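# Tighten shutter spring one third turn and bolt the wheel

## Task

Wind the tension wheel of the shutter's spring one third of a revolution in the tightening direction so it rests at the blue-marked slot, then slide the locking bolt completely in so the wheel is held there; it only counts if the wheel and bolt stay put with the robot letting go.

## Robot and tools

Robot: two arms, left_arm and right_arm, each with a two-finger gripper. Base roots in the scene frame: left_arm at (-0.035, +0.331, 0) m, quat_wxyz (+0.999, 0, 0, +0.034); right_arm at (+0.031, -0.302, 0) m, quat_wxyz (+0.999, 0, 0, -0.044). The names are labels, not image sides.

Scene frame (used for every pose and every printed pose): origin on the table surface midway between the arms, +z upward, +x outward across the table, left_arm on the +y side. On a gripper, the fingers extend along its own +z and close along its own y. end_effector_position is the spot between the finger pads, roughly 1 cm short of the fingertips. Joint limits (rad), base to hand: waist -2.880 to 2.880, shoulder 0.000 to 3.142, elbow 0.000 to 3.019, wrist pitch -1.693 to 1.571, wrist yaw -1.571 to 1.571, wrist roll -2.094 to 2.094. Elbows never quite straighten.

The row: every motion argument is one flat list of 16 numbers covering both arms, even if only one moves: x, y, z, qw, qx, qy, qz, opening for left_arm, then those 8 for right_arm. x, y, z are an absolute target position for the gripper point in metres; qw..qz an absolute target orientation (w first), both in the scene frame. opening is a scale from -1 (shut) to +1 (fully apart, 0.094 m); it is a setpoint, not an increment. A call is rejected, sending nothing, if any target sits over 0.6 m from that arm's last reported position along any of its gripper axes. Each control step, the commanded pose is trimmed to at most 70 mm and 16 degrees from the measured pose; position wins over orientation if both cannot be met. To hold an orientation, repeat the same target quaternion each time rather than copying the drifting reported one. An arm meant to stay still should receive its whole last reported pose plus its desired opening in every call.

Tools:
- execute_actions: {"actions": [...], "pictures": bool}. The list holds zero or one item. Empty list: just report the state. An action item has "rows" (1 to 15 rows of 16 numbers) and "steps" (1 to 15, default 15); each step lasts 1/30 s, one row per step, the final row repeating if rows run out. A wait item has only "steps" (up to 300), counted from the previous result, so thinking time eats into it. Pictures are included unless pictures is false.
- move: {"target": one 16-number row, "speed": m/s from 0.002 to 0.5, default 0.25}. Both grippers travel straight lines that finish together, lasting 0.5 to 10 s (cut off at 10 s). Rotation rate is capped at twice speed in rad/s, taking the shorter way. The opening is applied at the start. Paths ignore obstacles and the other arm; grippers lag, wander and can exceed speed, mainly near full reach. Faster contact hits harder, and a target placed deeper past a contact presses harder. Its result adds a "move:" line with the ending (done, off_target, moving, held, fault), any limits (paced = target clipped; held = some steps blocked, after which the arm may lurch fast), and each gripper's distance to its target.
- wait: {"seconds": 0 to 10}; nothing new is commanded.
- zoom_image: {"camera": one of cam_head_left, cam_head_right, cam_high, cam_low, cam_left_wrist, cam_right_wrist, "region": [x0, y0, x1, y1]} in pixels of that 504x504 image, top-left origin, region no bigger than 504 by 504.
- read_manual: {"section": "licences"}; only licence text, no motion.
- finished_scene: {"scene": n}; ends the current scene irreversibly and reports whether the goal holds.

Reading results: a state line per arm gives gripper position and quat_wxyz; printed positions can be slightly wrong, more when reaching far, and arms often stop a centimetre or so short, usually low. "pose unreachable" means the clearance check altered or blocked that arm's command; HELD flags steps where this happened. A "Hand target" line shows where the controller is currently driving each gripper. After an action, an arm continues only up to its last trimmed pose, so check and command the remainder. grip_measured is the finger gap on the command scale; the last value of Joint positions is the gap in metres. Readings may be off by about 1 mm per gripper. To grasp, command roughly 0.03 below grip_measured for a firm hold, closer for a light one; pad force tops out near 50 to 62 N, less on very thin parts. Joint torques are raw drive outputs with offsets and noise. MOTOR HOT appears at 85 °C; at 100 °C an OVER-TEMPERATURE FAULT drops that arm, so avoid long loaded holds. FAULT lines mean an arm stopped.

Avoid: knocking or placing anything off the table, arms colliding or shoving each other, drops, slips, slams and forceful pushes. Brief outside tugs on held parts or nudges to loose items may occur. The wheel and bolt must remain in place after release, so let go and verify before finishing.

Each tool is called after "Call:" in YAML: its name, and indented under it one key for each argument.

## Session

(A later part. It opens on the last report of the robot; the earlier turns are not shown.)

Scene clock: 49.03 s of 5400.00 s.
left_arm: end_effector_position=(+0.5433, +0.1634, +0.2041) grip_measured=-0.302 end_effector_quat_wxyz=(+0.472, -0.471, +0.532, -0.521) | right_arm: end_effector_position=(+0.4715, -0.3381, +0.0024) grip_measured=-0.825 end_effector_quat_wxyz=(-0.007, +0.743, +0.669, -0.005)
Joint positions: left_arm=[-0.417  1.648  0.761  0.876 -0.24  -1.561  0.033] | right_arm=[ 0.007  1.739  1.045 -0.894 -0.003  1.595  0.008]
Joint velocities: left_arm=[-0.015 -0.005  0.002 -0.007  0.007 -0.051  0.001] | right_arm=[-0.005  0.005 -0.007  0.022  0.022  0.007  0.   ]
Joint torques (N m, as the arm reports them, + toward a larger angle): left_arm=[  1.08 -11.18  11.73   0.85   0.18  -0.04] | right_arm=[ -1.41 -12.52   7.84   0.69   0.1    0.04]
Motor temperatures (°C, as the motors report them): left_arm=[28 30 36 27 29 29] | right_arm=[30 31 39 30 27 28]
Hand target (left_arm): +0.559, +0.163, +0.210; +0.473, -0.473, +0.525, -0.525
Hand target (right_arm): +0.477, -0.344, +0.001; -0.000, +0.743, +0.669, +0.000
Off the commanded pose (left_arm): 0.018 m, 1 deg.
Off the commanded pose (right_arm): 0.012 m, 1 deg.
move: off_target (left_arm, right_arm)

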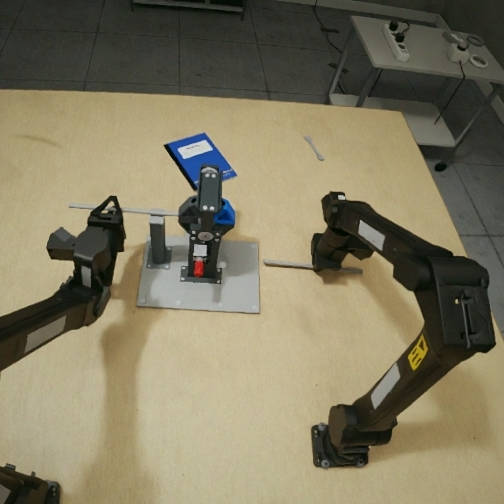

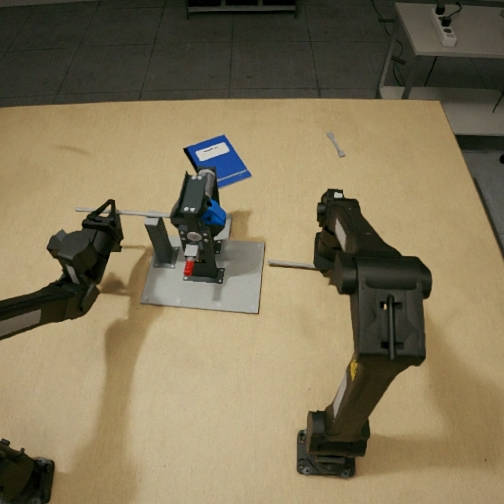

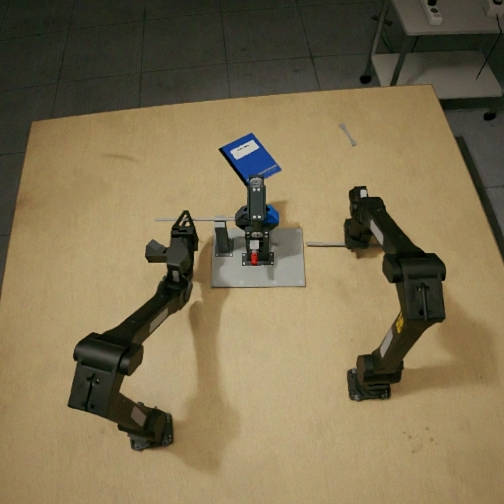

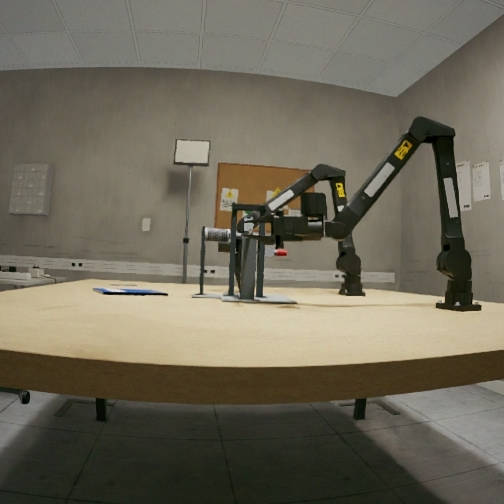

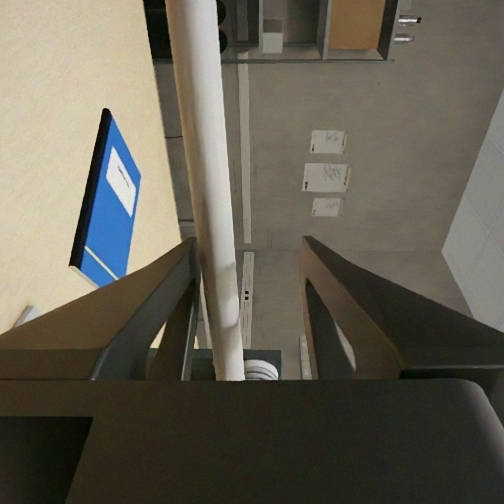

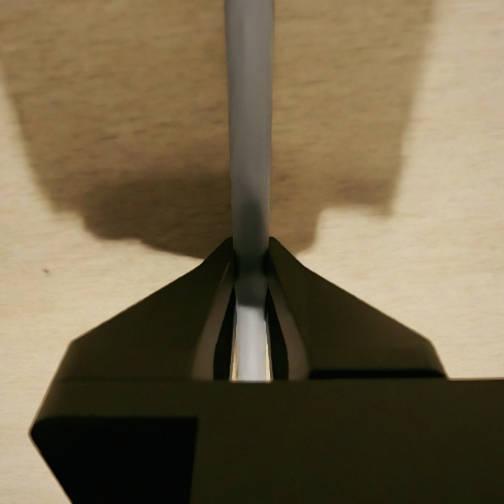

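Call:
execute_actions:
  actions:
    - {"rows":[[0.56,0.163,0.21,0.474,-0.474,0.526,-0.526,-0.3,0.478,-0.345,-0.008,0,0.743,0.669,0,-0.87]],"steps":12}
  pictures: false

Call:
execute_actions:
  actions:
    - {"rows":[[0.56,0.163,0.21,0.474,-0.474,0.526,-0.526,-0.3,0.478,-0.345,-0.008,0,0.743,0.669,0,-0.5]],"steps":12}
  pictures: false

Call:
execute_actions:
  actions:
    - {"rows":[[0.56,0.163,0.21,0.474,-0.474,0.526,-0.526,-0.3,0.478,-0.345,0.04,0,0.743,0.669,0,-0.5]],"steps":15}
  pictures: false

Call:
move:
  target: [0.56,0.163,0.21,0.474,-0.474,0.526,-0.526,-0.3,0.35,-0.08,0.14,0.27,0.27,0.653,0.653,0.3]
  speed: 0.35

Scene clock: 55.33 s of 5400.00 s.
left_arm: end_effector_position=(+0.5433, +0.1634, +0.2041) grip_measured=-0.302 end_effector_quat_wxyz=(+0.472, -0.471, +0.532, -0.521) | right_arm: end_effector_position=(+0.4732, -0.3382, +0.0023) grip_measured=-0.825 end_effector_quat_wxyz=(-0.005, +0.743, +0.670, -0.002)
Joint positions: left_arm=[-0.417  1.648  0.761  0.876 -0.24  -1.561  0.033] | right_arm=[ 0.007  1.739  1.045 -0.887 -0.003  1.593  0.008]
Joint velocities: left_arm=[ 0.005 -0.015 -0.007  0.002  0.051 -0.007 -0.001] | right_arm=[-0.015 -0.015 -0.012 -0.002 -0.007 -0.037 -0.   ]
Joint torques (N m, as the arm reports them, + toward a larger angle): left_arm=[  1.07 -11.12  11.72   0.83   0.18  -0.03] | right_arm=[ -1.45 -10.96   7.42   1.31   0.14   0.01]
Motor temperatures (°C, as the motors report them): left_arm=[28 30 36 27 29 29] | right_arm=[30 31 38 30 27 28]
Hand target (left_arm): +0.559, +0.163, +0.210; +0.474, -0.473, +0.525, -0.525
Hand target (right_arm): +0.477, -0.345, -0.008; -0.000, +0.743, +0.669, -0.000
Off the commanded pose (left_arm): 0.018 m, 1 deg.
Off the commanded pose (right_arm): 0.013 m, 1 deg.
Steps of this call (steps 1 to 90: nothing new was sent; then 2.90 s passed at rest; steps 91 to 102: all 12 steps of this action). Readings (end_effector_position):
91: left_arm (+0.5433, +0.1634, +0.2041) | right_arm (+0.4719, -0.3381, +0.0024)
92: left_arm (+0.5433, +0.1634, +0.2041) | right_arm (+0.4722, -0.3382, +0.0023)
94: left_arm (+0.5433, +0.1634, +0.2041) | right_arm (+0.4730, -0.3382, +0.0023)
98: left_arm (+0.5433, +0.1634, +0.2041) | right_arm (+0.4732, -0.3382, +0.0023)
102: the state above

Scene clock: 55.73 s of 5400.00 s.
left_arm: end_effector_position=(+0.5433, +0.1634, +0.2041) grip_measured=-0.302 end_effector_quat_wxyz=(+0.472, -0.471, +0.532, -0.521) | right_arm: end_effector_position=(+0.4771, -0.3388, +0.0023) grip_measured=-0.502 end_effector_quat_wxyz=(+0.001, +0.743, +0.670, +0.003)
Joint positions: left_arm=[-0.417  1.648  0.761  0.876 -0.24  -1.561  0.033] | right_arm=[ 0.007  1.739  1.045 -0.871 -0.003  1.593  0.023]
Joint velocities: left_arm=[-0.005 -0.015 -0.007  0.002 -0.022 -0.066 -0.   ] | right_arm=[-0.015 -0.024  0.007 -0.012  0.022  0.007 -0.   ]
Joint torques (N m, as the arm reports them, + toward a larger angle): left_arm=[  1.1  -11.18  11.72   0.84   0.18  -0.03] | right_arm=[ -1.42 -11.26   7.45   0.69   0.12   0.01]
Motor temperatures (°C, as the motors report them): left_arm=[28 30 36 27 29 29] | right_arm=[30 31 38 30 27 28]
Hand target (left_arm): +0.559, +0.163, +0.210; +0.474, -0.473, +0.525, -0.525
Hand target (right_arm): +0.477, -0.345, -0.008; -0.000, +0.743, +0.669, -0.000
Off the commanded pose (left_arm): 0.018 m, 1 deg.
Off the commanded pose (right_arm): 0.012 m, 0 deg.
Steps of this call (steps 1 to 12: all 12 steps of this action). Readings (end_effector_position):
1: left_arm (+0.5433, +0.1634, +0.2041) | right_arm (+0.4741, -0.3383, +0.0023)
2: left_arm (+0.5433, +0.1634, +0.2041) | right_arm (+0.4762, -0.3385, +0.0022)
4: left_arm (+0.5433, +0.1634, +0.2041) | right_arm (+0.4770, -0.3388, +0.0023)
8: left_arm (+0.5433, +0.1634, +0.2041) | right_arm (+0.4771, -0.3388, +0.0023)
12: the state above

Scene clock: 56.23 s of 5400.00 s.
left_arm: end_effector_position=(+0.5433, +0.1634, +0.2041) grip_measured=-0.302 end_effector_quat_wxyz=(+0.472, -0.471, +0.532, -0.521) | right_arm: end_effector_position=(+0.4679, -0.3380, +0.0302) grip_measured=-0.502 end_effector_quat_wxyz=(-0.006, +0.743, +0.670, -0.004)
Joint positions: left_arm=[-0.417  1.648  0.761  0.876 -0.24  -1.561  0.033] | right_arm=[ 0.007  1.683  1.059 -0.962 -0.003  1.592  0.023]
Joint velocities: left_arm=[-0.015 -0.005  0.022 -0.012 -0.022 -0.007  0.   ] | right_arm=[-0.015 -0.005 -0.007  0.012 -0.022 -0.022  0.   ]
Joint torques (N m, as the arm reports them, + toward a larger angle): left_arm=[  1.07 -11.14  11.71   0.85   0.18  -0.03] | right_arm=[ -1.39 -12.89  10.95  -0.74   0.11   0.02]
Motor temperatures (°C, as the motors report them): left_arm=[28 30 36 27 29 29] | right_arm=[30 31 38 30 27 28]
Hand target (left_arm): +0.559, +0.163, +0.210; +0.474, -0.473, +0.525, -0.525
Hand target (right_arm): +0.479, -0.345, +0.040; +0.000, +0.743, +0.669, +0.000
Off the commanded pose (left_arm): 0.018 m, 1 deg.
Off the commanded pose (right_arm): 0.016 m, 1 deg.
Steps of this call (steps 1 to 15: all 15 steps of this action). Readings (end_effector_position):
1: left_arm (+0.5433, +0.1634, +0.2041) | right_arm (+0.4758, -0.3387, +0.0049)
2: left_arm (+0.5433, +0.1634, +0.2041) | right_arm (+0.4710, -0.3383, +0.0072)
4: left_arm (+0.5433, +0.1634, +0.2041) | right_arm (+0.4649, -0.3378, +0.0144)
8: left_arm (+0.5433, +0.1634, +0.2041) | right_arm (+0.4657, -0.3379, +0.0272)
15: the state above

Scene clock: 59.60 s of 5400.00 s.
left_arm: end_effector_position=(+0.5433, +0.1634, +0.2041) grip_measured=-0.302 end_effector_quat_wxyz=(+0.472, -0.471, +0.532, -0.521) | right_arm: end_effector_position=(+0.3569, -0.0850, +0.1337) grip_measured=+0.297 end_effector_quat_wxyz=(+0.275, +0.275, +0.664, +0.638)
Joint positions: left_arm=[-0.417  1.648  0.761  0.876 -0.24  -1.561  0.033] | right_arm=[ 0.54   1.492  0.161  1.294 -0.318  1.545  0.061]
Joint velocities: left_arm=[ 0.005  0.005 -0.017 -0.007 -0.007  0.081  0.   ] | right_arm=[-0.015 -0.015  0.002  0.007 -0.022  0.066  0.   ]
Joint torques (N m, as the arm reports them, + toward a larger angle): left_arm=[  1.12 -11.13  11.71   0.84   0.18  -0.03] | right_arm=[ 0.54 -4.93  4.13  2.55  0.08 -0.05]
Motor temperatures (°C, as the motors report them): left_arm=[28 30 36 27 29 29] | right_arm=[30 31 38 30 27 28]
Hand target (left_arm): +0.559, +0.163, +0.210; +0.474, -0.473, +0.525, -0.525
Hand target (right_arm): +0.355, -0.082, +0.139; +0.282, +0.265, +0.660, +0.644
Off the commanded pose (left_arm): 0.018 m, 1 deg.
Off the commanded pose (right_arm): 0.011 m, 2 deg.
move: off_target (left_arm, right_arm)

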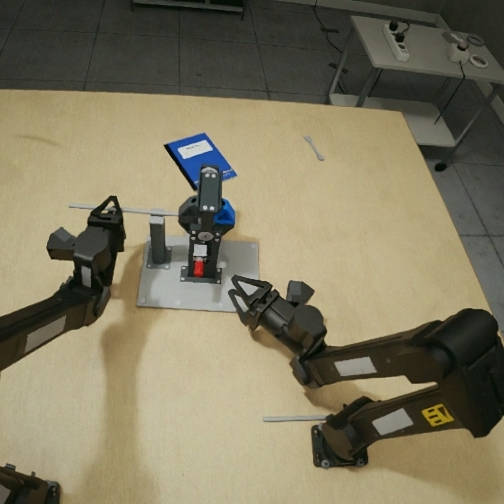

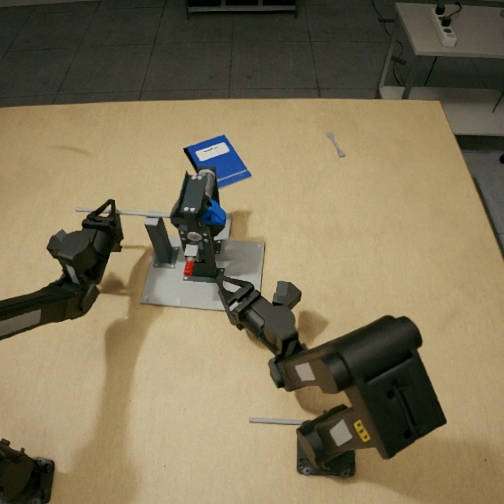

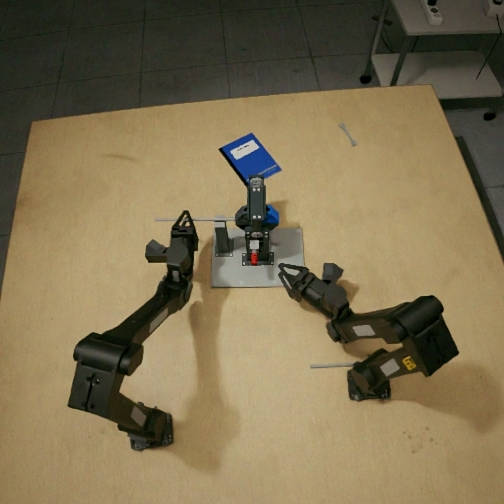

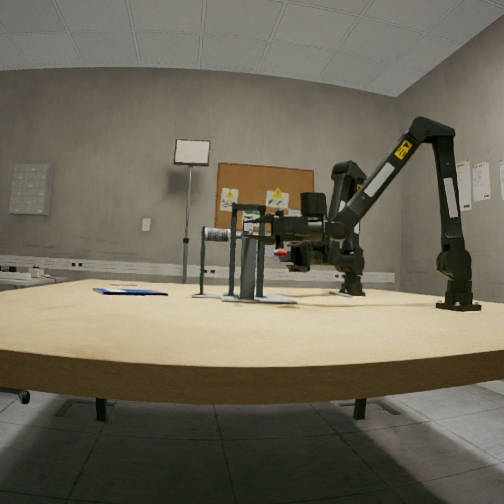

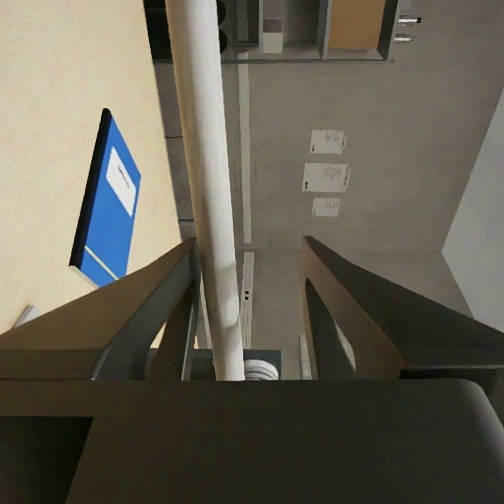

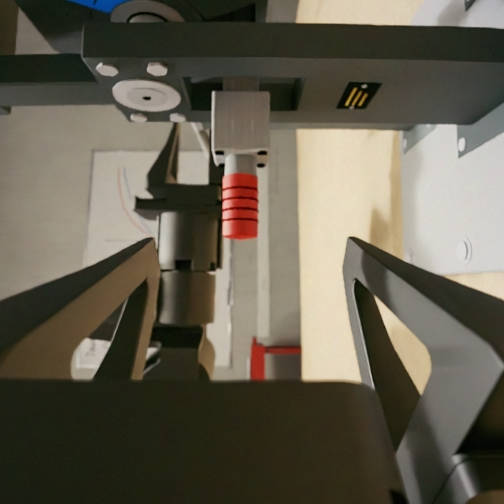

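Call:
move:
  target: [0.56,0.163,0.21,0.474,-0.474,0.526,-0.526,-0.3,0.397,-0.003,0.145,0.27,0.27,0.653,0.653,0.3]
  speed: 0.15

Scene clock: 62.57 s of 5400.00 s.
left_arm: end_effector_position=(+0.5433, +0.1634, +0.2041) grip_measured=-0.302 end_effector_quat_wxyz=(+0.472, -0.471, +0.532, -0.521) | right_arm: end_effector_position=(+0.3943, -0.0107, +0.1441) grip_measured=+0.297 end_effector_quat_wxyz=(+0.278, +0.265, +0.654, +0.652)
Joint positions: left_arm=[-0.417  1.648  0.761  0.876 -0.24  -1.561  0.033] | right_arm=[ 0.706  1.607  0.349  1.262 -0.164  1.553  0.061]
Joint velocities: left_arm=[ 0.005 -0.005 -0.017 -0.002 -0.051 -0.037  0.001] | right_arm=[-0.015 -0.005 -0.027 -0.027 -0.051  0.051  0.   ]
Joint torques (N m, as the arm reports them, + toward a larger angle): left_arm=[  1.08 -11.17  11.71   0.85   0.18  -0.03] | right_arm=[ 0.58 -7.67  6.52  0.58  0.09  0.1 ]
Motor temperatures (°C, as the motors report them): left_arm=[28 30 36 27 29 29] | right_arm=[30 31 37 30 27 28]
Hand target (left_arm): +0.559, +0.163, +0.210; +0.474, -0.473, +0.525, -0.525
Hand target (right_arm): +0.398, -0.004, +0.143; +0.272, +0.269, +0.654, +0.652
Off the commanded pose (left_arm): 0.018 m, 1 deg.
Off the commanded pose (right_arm): 0.008 m, 1 deg.
move: off_target (left_arm)

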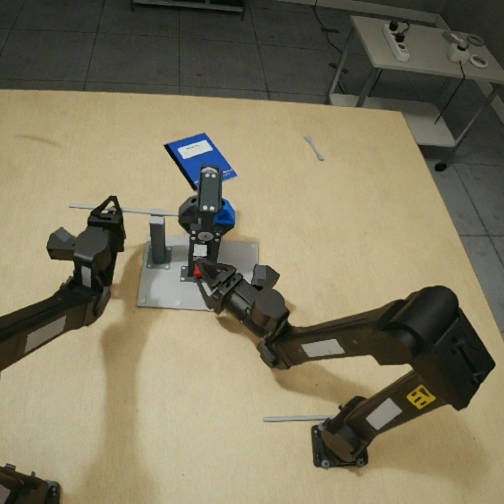

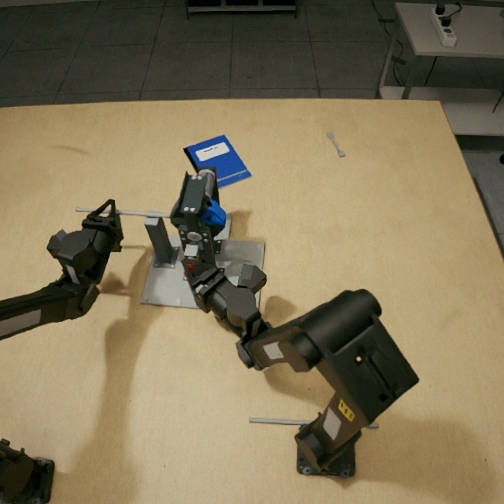

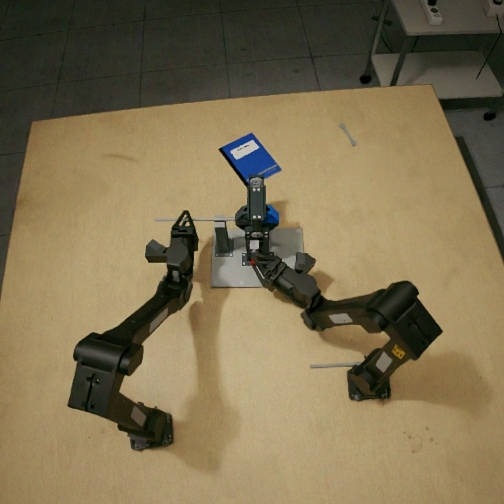

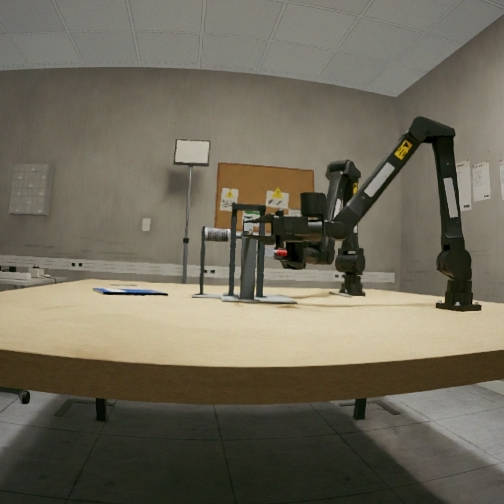

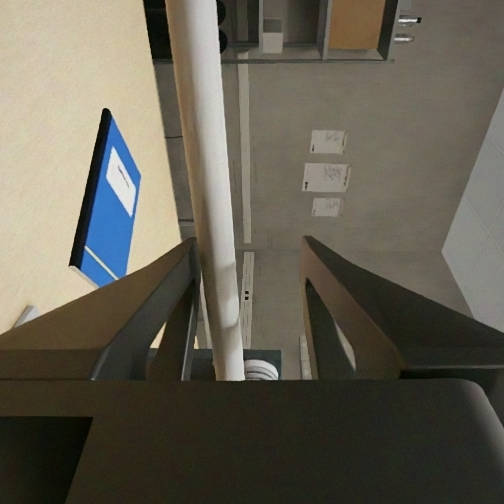

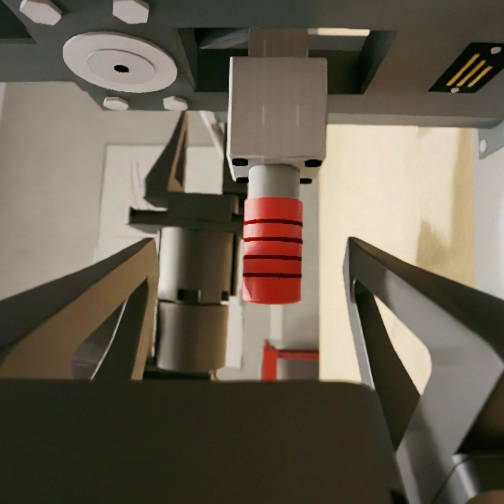

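Call:
move:
  target: [0.56,0.163,0.21,0.474,-0.474,0.526,-0.526,-0.7,0.402,0.0,0.138,0.27,0.27,0.653,0.653,-0.3]
  speed: 0.05

Call:
move:
  target: [0.56,0.163,0.225,0.474,-0.474,0.526,-0.526,-0.7,0.402,0.0,0.138,0.27,0.27,0.653,0.653,-0.72]
  speed: 0.05

Scene clock: 67.27 s of 5400.00 s.
left_arm: end_effector_position=(+0.5437, +0.1633, +0.1984) grip_measured=-0.698 end_effector_quat_wxyz=(+0.470, -0.473, +0.536, -0.517) | right_arm: end_effector_position=(+0.3971, -0.0088, +0.1320) grip_measured=-0.297 end_effector_quat_wxyz=(+0.272, +0.272, +0.660, +0.645)
Joint positions: left_arm=[-0.417  1.655  0.761  0.869 -0.24  -1.562  0.014] | right_arm=[ 0.706  1.641  0.358  1.262 -0.163  1.559  0.033]
Joint velocities: left_arm=[ 0.005 -0.005  0.012 -0.002 -0.066  0.022 -0.001] | right_arm=[-0.005 -0.015 -0.002  0.002 -0.007  0.022 -0.001]
Joint torques (N m, as the arm reports them, + toward a larger angle): left_arm=[  1.13 -12.1   11.67   1.11   0.18  -0.02] | right_arm=[ 0.53 -7.48  6.77  1.59  0.09  0.12]
Motor temperatures (°C, as the motors report them): left_arm=[28 30 36 27 29 29] | right_arm=[30 30 36 30 27 28]
Hand target (left_arm): +0.559, +0.163, +0.210; +0.473, -0.473, +0.525, -0.525
Hand target (right_arm): +0.402, -0.000, +0.138; +0.270, +0.270, +0.653, +0.654
Off the commanded pose (left_arm): 0.020 m, 2 deg.
Off the commanded pose (right_arm): 0.012 m, 1 deg.
After step 90, 0.90 s passed at rest.
move: off_target (left_arm, right_arm)

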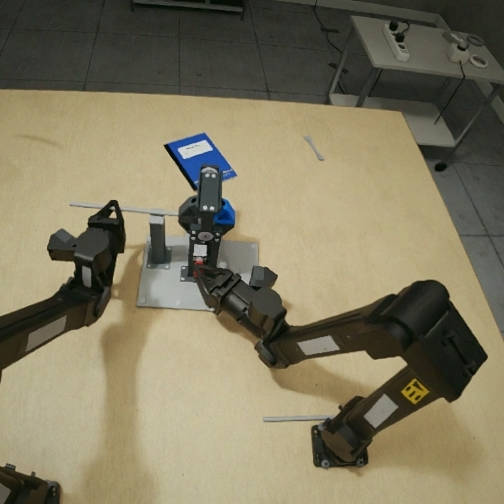

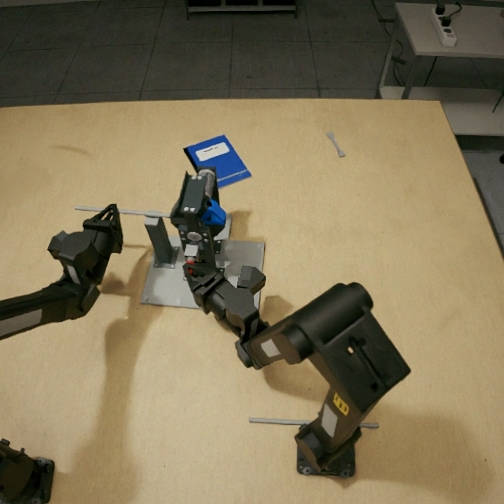

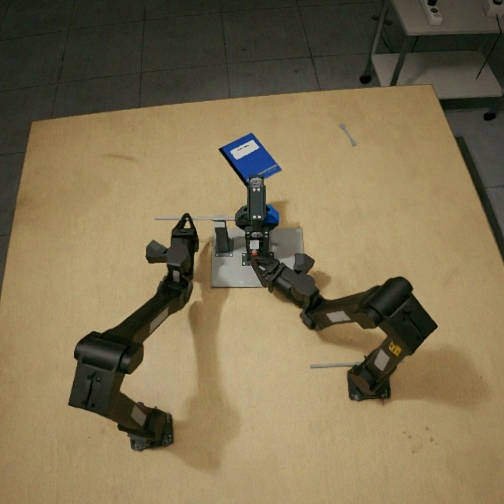

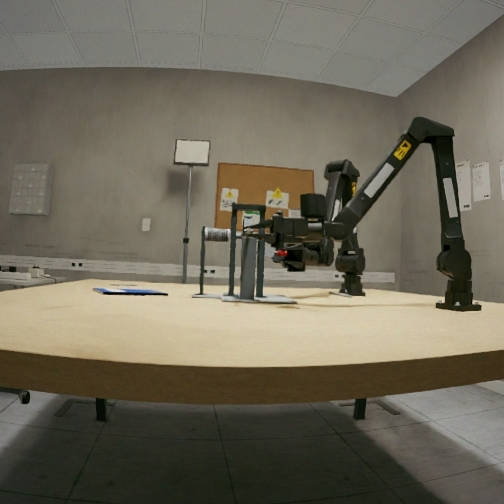

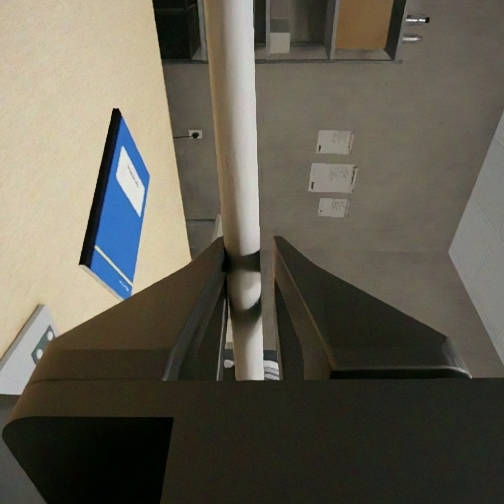

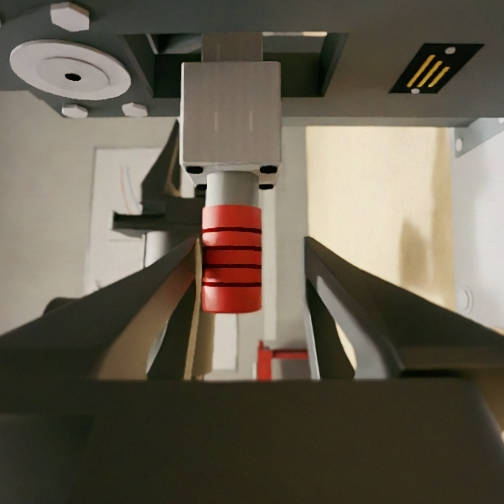

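Scene clock: 68.13 s of 5400.00 s.
left_arm: end_effector_position=(+0.5457, +0.1628, +0.1931) grip_measured=-0.698 end_effector_quat_wxyz=(+0.465, -0.478, +0.546, -0.507) | right_arm: end_effector_position=(+0.3981, -0.0082, +0.1374) grip_measured=-0.661 end_effector_quat_wxyz=(+0.274, +0.271, +0.655, +0.650)
Joint positions: left_arm=[-0.417  1.655  0.769  0.831 -0.24  -1.562  0.014] | right_arm=[ 0.706  1.635  0.361  1.268 -0.162  1.563  0.016]
Joint velocities: left_arm=[-0.015 -0.005  0.002 -0.012  0.007  0.037 -0.   ] | right_arm=[-0.005 -0.005  0.002 -0.027  0.007 -0.051 -0.001]
Joint torques (N m, as the arm reports them, + toward a larger angle): left_arm=[  1.07 -14.97  11.79   0.82   0.16  -0.02] | right_arm=[ 0.66 -6.98  6.66  1.35  0.11  0.09]
Motor temperatures (°C, as the motors report them): left_arm=[28 30 36 27 29 29] | right_arm=[30 30 36 30 27 28]
Hand target (left_arm): +0.558, +0.164, +0.225; +0.474, -0.473, +0.525, -0.525
Hand target (right_arm): +0.402, -0.000, +0.138; +0.270, +0.270, +0.654, +0.653
Off the commanded pose (left_arm): 0.035 m, 3 deg.
Off the commanded pose (right_arm): 0.009 m, 1 deg.
move: off_target (left_arm)

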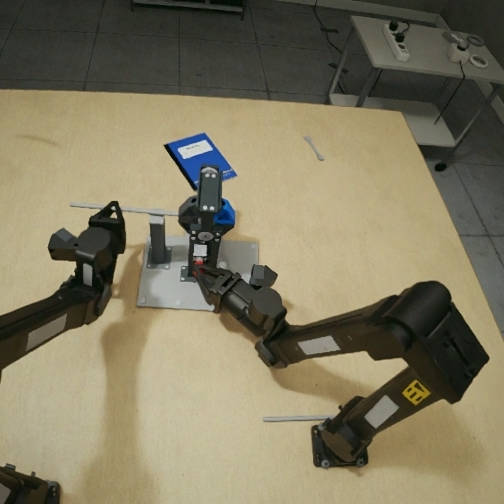

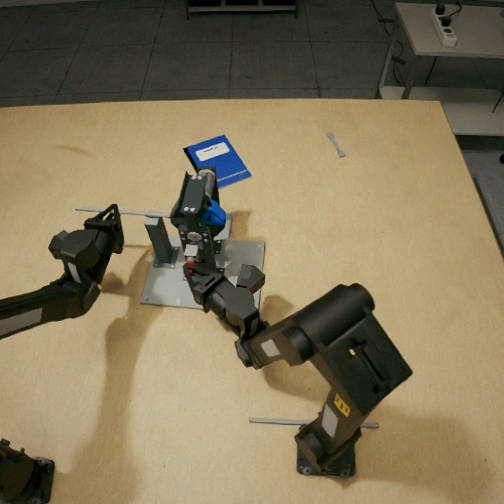

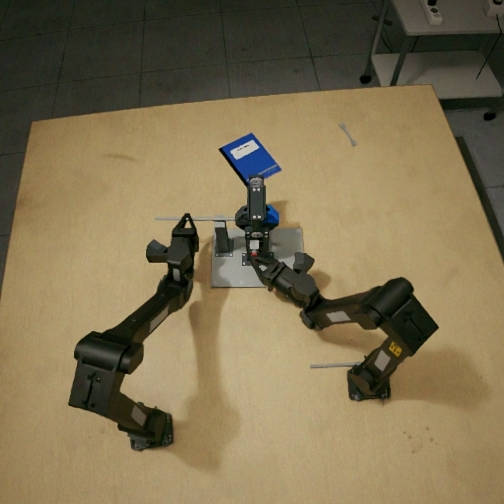

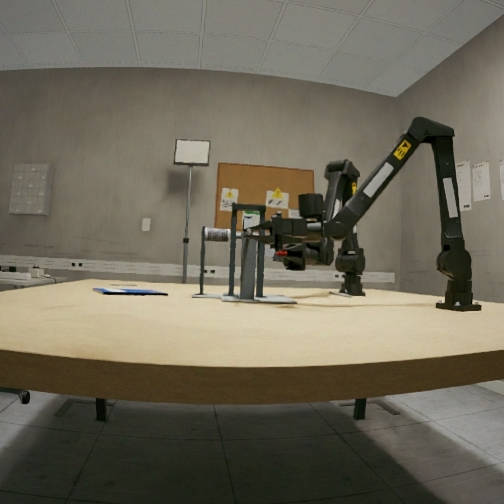

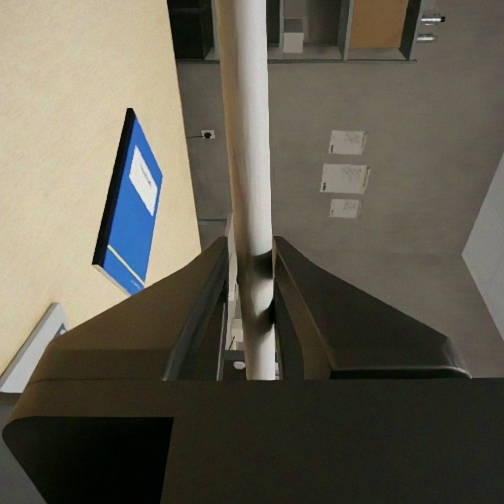

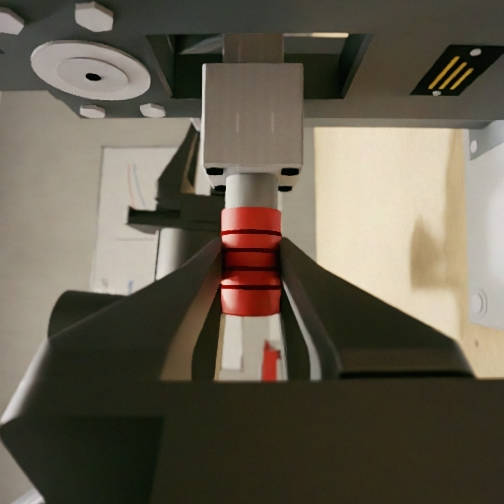

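Call:
move:
  target: [0.555,0.16,0.245,0.498,-0.448,0.498,-0.552,-0.87,0.402,0.0,0.138,0.27,0.27,0.653,0.653,-0.72]
  speed: 0.06

Call:
move:
  target: [0.555,0.16,0.245,0.498,-0.448,0.498,-0.552,-0.87,0.355,-0.004,0.14,0.27,0.27,0.653,0.653,-0.72]
  speed: 0.05

Scene clock: 73.47 s of 5400.00 s.
left_arm: end_effector_position=(+0.5459, +0.1633, +0.2107) grip_measured=-0.829 end_effector_quat_wxyz=(+0.488, -0.457, +0.532, -0.519) | right_arm: end_effector_position=(+0.3981, -0.0082, +0.1374) grip_measured=-0.661 end_effector_quat_wxyz=(+0.274, +0.271, +0.655, +0.650)
Joint positions: left_arm=[-0.417  1.652  0.769  0.898 -0.243 -1.522  0.008] | right_arm=[ 0.706  1.635  0.361  1.268 -0.162  1.563  0.016]
Joint velocities: left_arm=[ 0.015 -0.005 -0.007  0.007  0.051  0.007  0.001] | right_arm=[-0.015  0.005  0.002  0.022 -0.022  0.007  0.   ]
Joint torques (N m, as the arm reports them, + toward a larger angle): left_arm=[  0.34 -14.    10.67   3.25  -0.03  -0.12] | right_arm=[ 0.67 -6.93  6.64  1.37  0.09  0.09]
Motor temperatures (°C, as the motors report them): left_arm=[28 30 36 27 29 29] | right_arm=[30 30 36 30 27 28]
Hand target (left_arm): +0.553, +0.161, +0.245; +0.498, -0.448, +0.498, -0.551
Hand target (right_arm): +0.402, -0.000, +0.138; +0.270, +0.270, +0.654, +0.653
Off the commanded pose (left_arm): 0.036 m, 6 deg.
Off the commanded pose (right_arm): 0.009 m, 1 deg.
After step 90, 0.77 s passed at rest.
move: off_target (left_arm)

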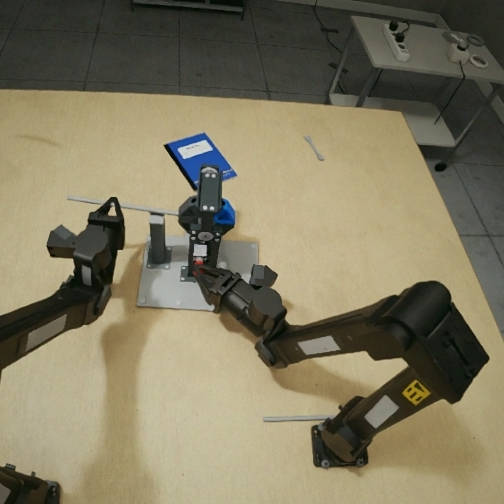

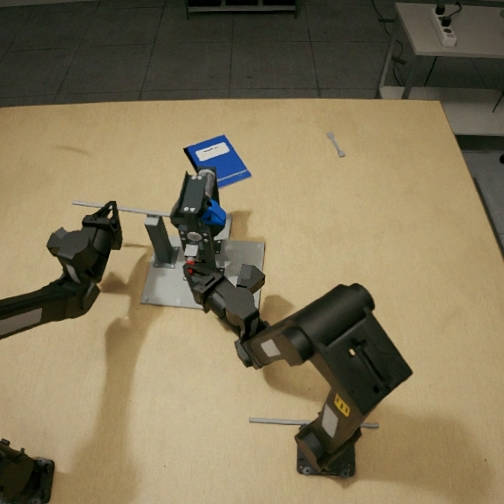

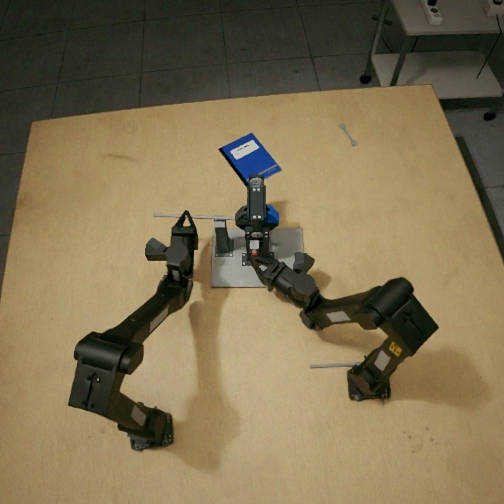

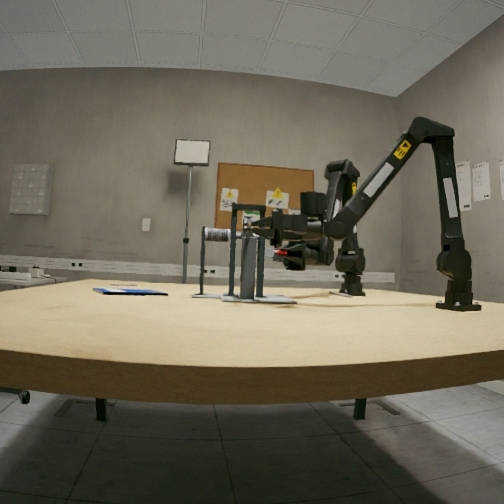

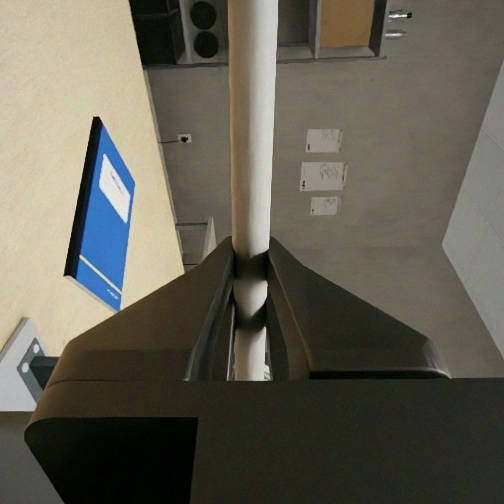

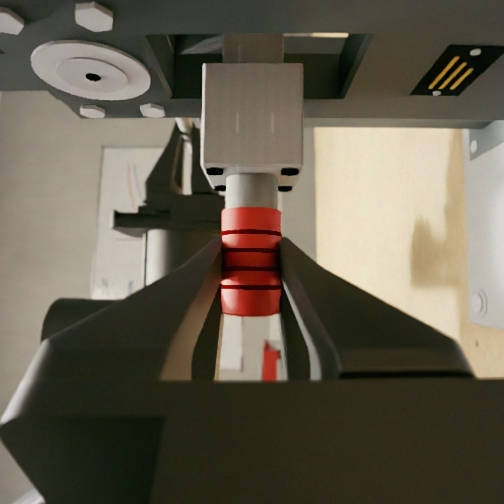

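Scene clock: 74.70 s of 5400.00 s.
left_arm: end_effector_position=(+0.5449, +0.1636, +0.2102) grip_measured=-0.829 end_effector_quat_wxyz=(+0.489, -0.456, +0.533, -0.518) | right_arm: end_effector_position=(+0.3964, -0.0086, +0.1369) grip_measured=-0.661 end_effector_quat_wxyz=(+0.295, +0.292, +0.647, +0.640)
Joint positions: left_arm=[-0.417  1.652  0.766  0.902 -0.243 -1.519  0.008] | right_arm=[ 0.746  1.63   0.353  1.268 -0.057  1.563  0.016]
Joint velocities: left_arm=[-0.024 -0.005  0.007 -0.007  0.051 -0.037 -0.001] | right_arm=[-0.005 -0.005  0.002 -0.002 -0.051  0.037 -0.   ]
Joint torques (N m, as the arm reports them, + toward a larger angle): left_arm=[  0.4  -13.99  10.96   3.08   0.02  -0.16] | right_arm=[  4.38 -11.65  -1.8    2.86  -0.78   0.07]
Motor temperatures (°C, as the motors report them): left_arm=[28 31 36 27 29 29] | right_arm=[30 30 36 30 27 28]
Hand target (left_arm): +0.553, +0.161, +0.245; +0.498, -0.448, +0.498, -0.551
Hand target (right_arm): +0.359, -0.005, +0.139; +0.271, +0.269, +0.654, +0.653
Off the commanded pose (left_arm): 0.036 m, 6 deg.
Off the commanded pose (right_arm): 0.042 m, 4 deg.
move: off_target (left_arm, right_arm)

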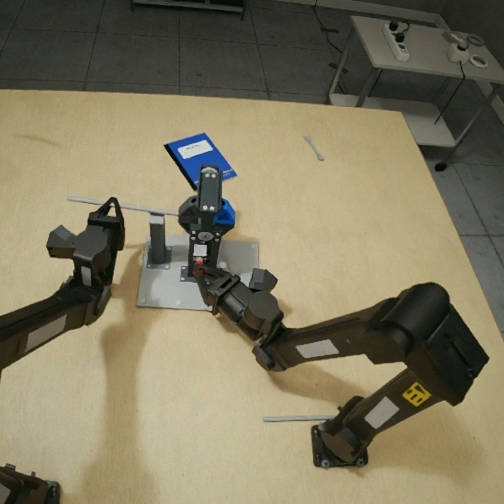

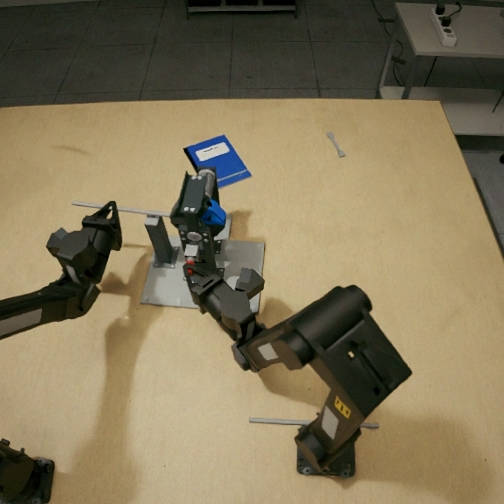

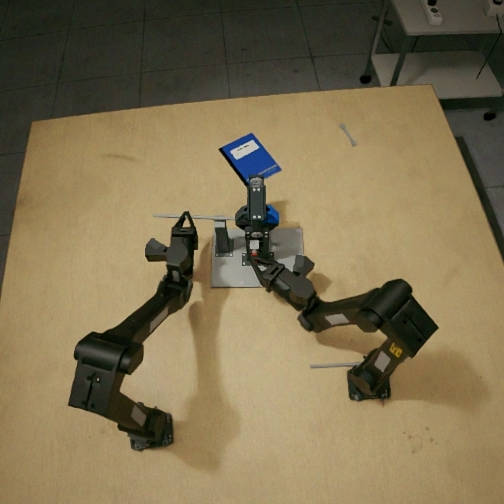

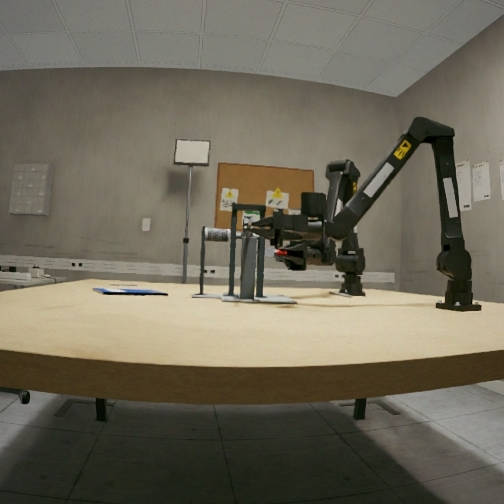

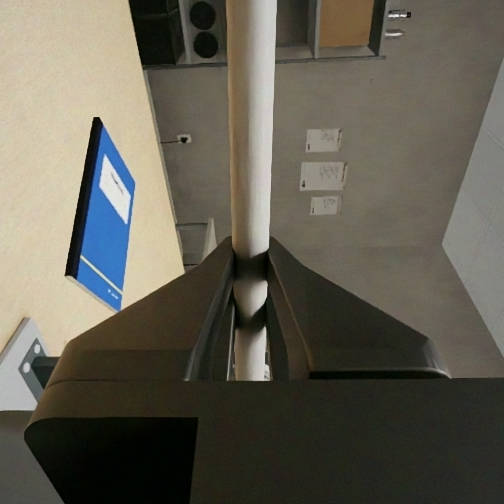

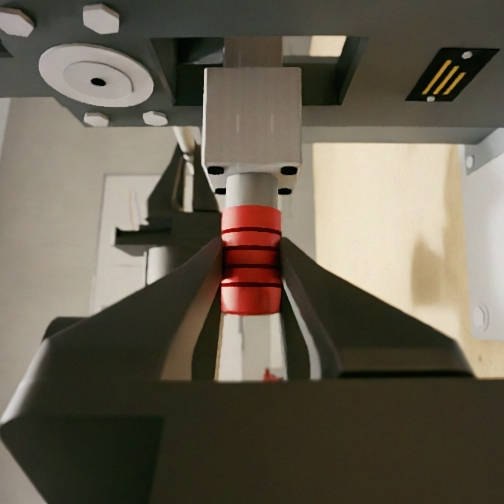

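Call:
move:
  target: [0.555,0.155,0.275,0.544,-0.403,0.534,-0.508,-0.87,0.40,-0.006,0.138,0.27,0.27,0.653,0.653,-0.72]
  speed: 0.05

Scene clock: 80.10 s of 5400.00 s.
left_arm: end_effector_position=(+0.5427, +0.1651, +0.2111) grip_measured=-0.829 end_effector_quat_wxyz=(+0.503, -0.448, +0.550, -0.494) | right_arm: end_effector_position=(+0.3976, -0.0081, +0.1374) grip_measured=-0.661 end_effector_quat_wxyz=(+0.275, +0.273, +0.655, +0.649)
Joint positions: left_arm=[-0.42   1.632  0.764  0.861 -0.259 -1.461  0.008] | right_arm=[ 0.71   1.633  0.36   1.268 -0.154  1.564  0.016]
Joint velocities: left_arm=[-0.005 -0.015 -0.012  0.012 -0.037  0.037 -0.001] | right_arm=[-0.005 -0.005  0.012  0.007  0.037  0.007 -0.   ]
Joint torques (N m, as the arm reports them, + toward a larger angle): left_arm=[ -0.25 -17.45  13.28   1.34  -0.04   0.83] | right_arm=[-0.66 -7.35  5.53  1.75 -0.57  0.09]
Motor temperatures (°C, as the motors report them): left_arm=[28 31 36 27 29 29] | right_arm=[30 30 35 30 28 28]
Hand target (left_arm): +0.551, +0.156, +0.275; +0.544, -0.405, +0.531, -0.507
Hand target (right_arm): +0.400, -0.006, +0.138; +0.270, +0.270, +0.653, +0.654
Off the commanded pose (left_arm): 0.066 m, 7 deg.
Off the commanded pose (right_arm): 0.003 m, 1 deg.
After step 90, 0.60 s passed at rest.
move: off_target (left_arm)

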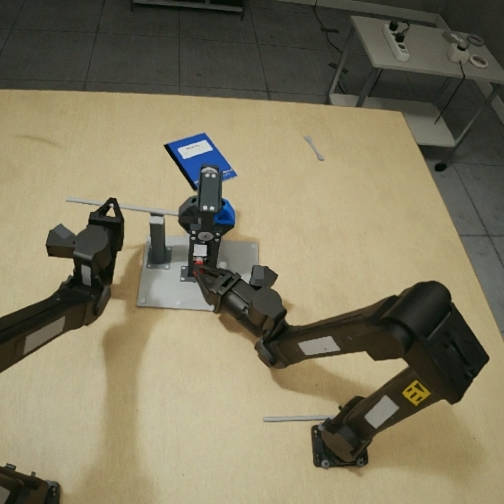

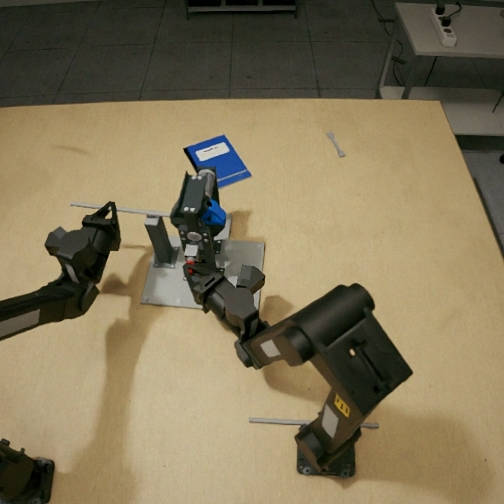

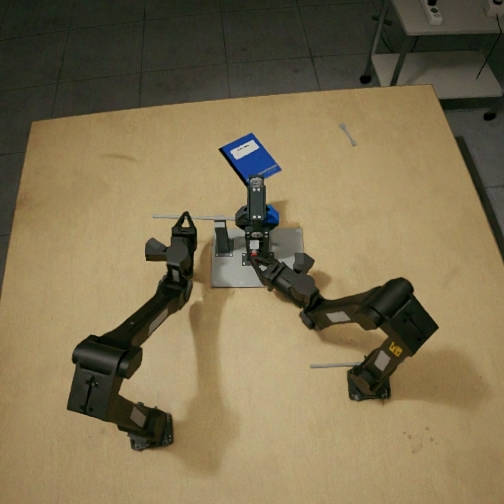

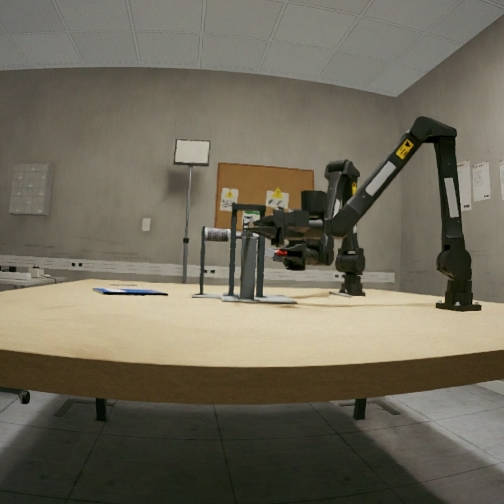

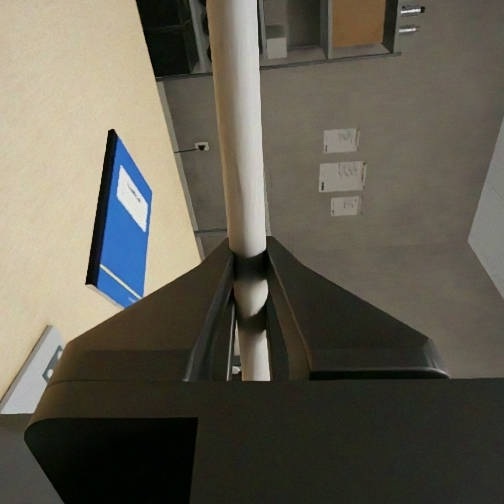

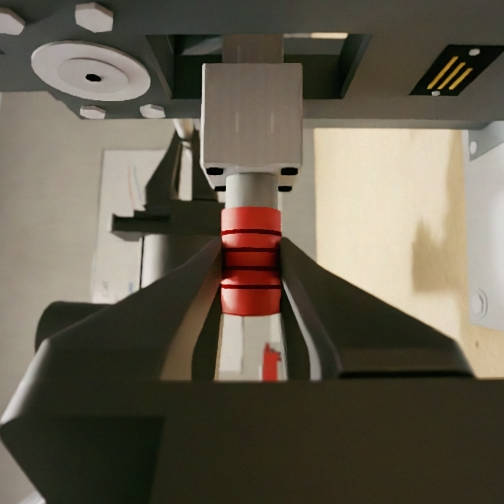

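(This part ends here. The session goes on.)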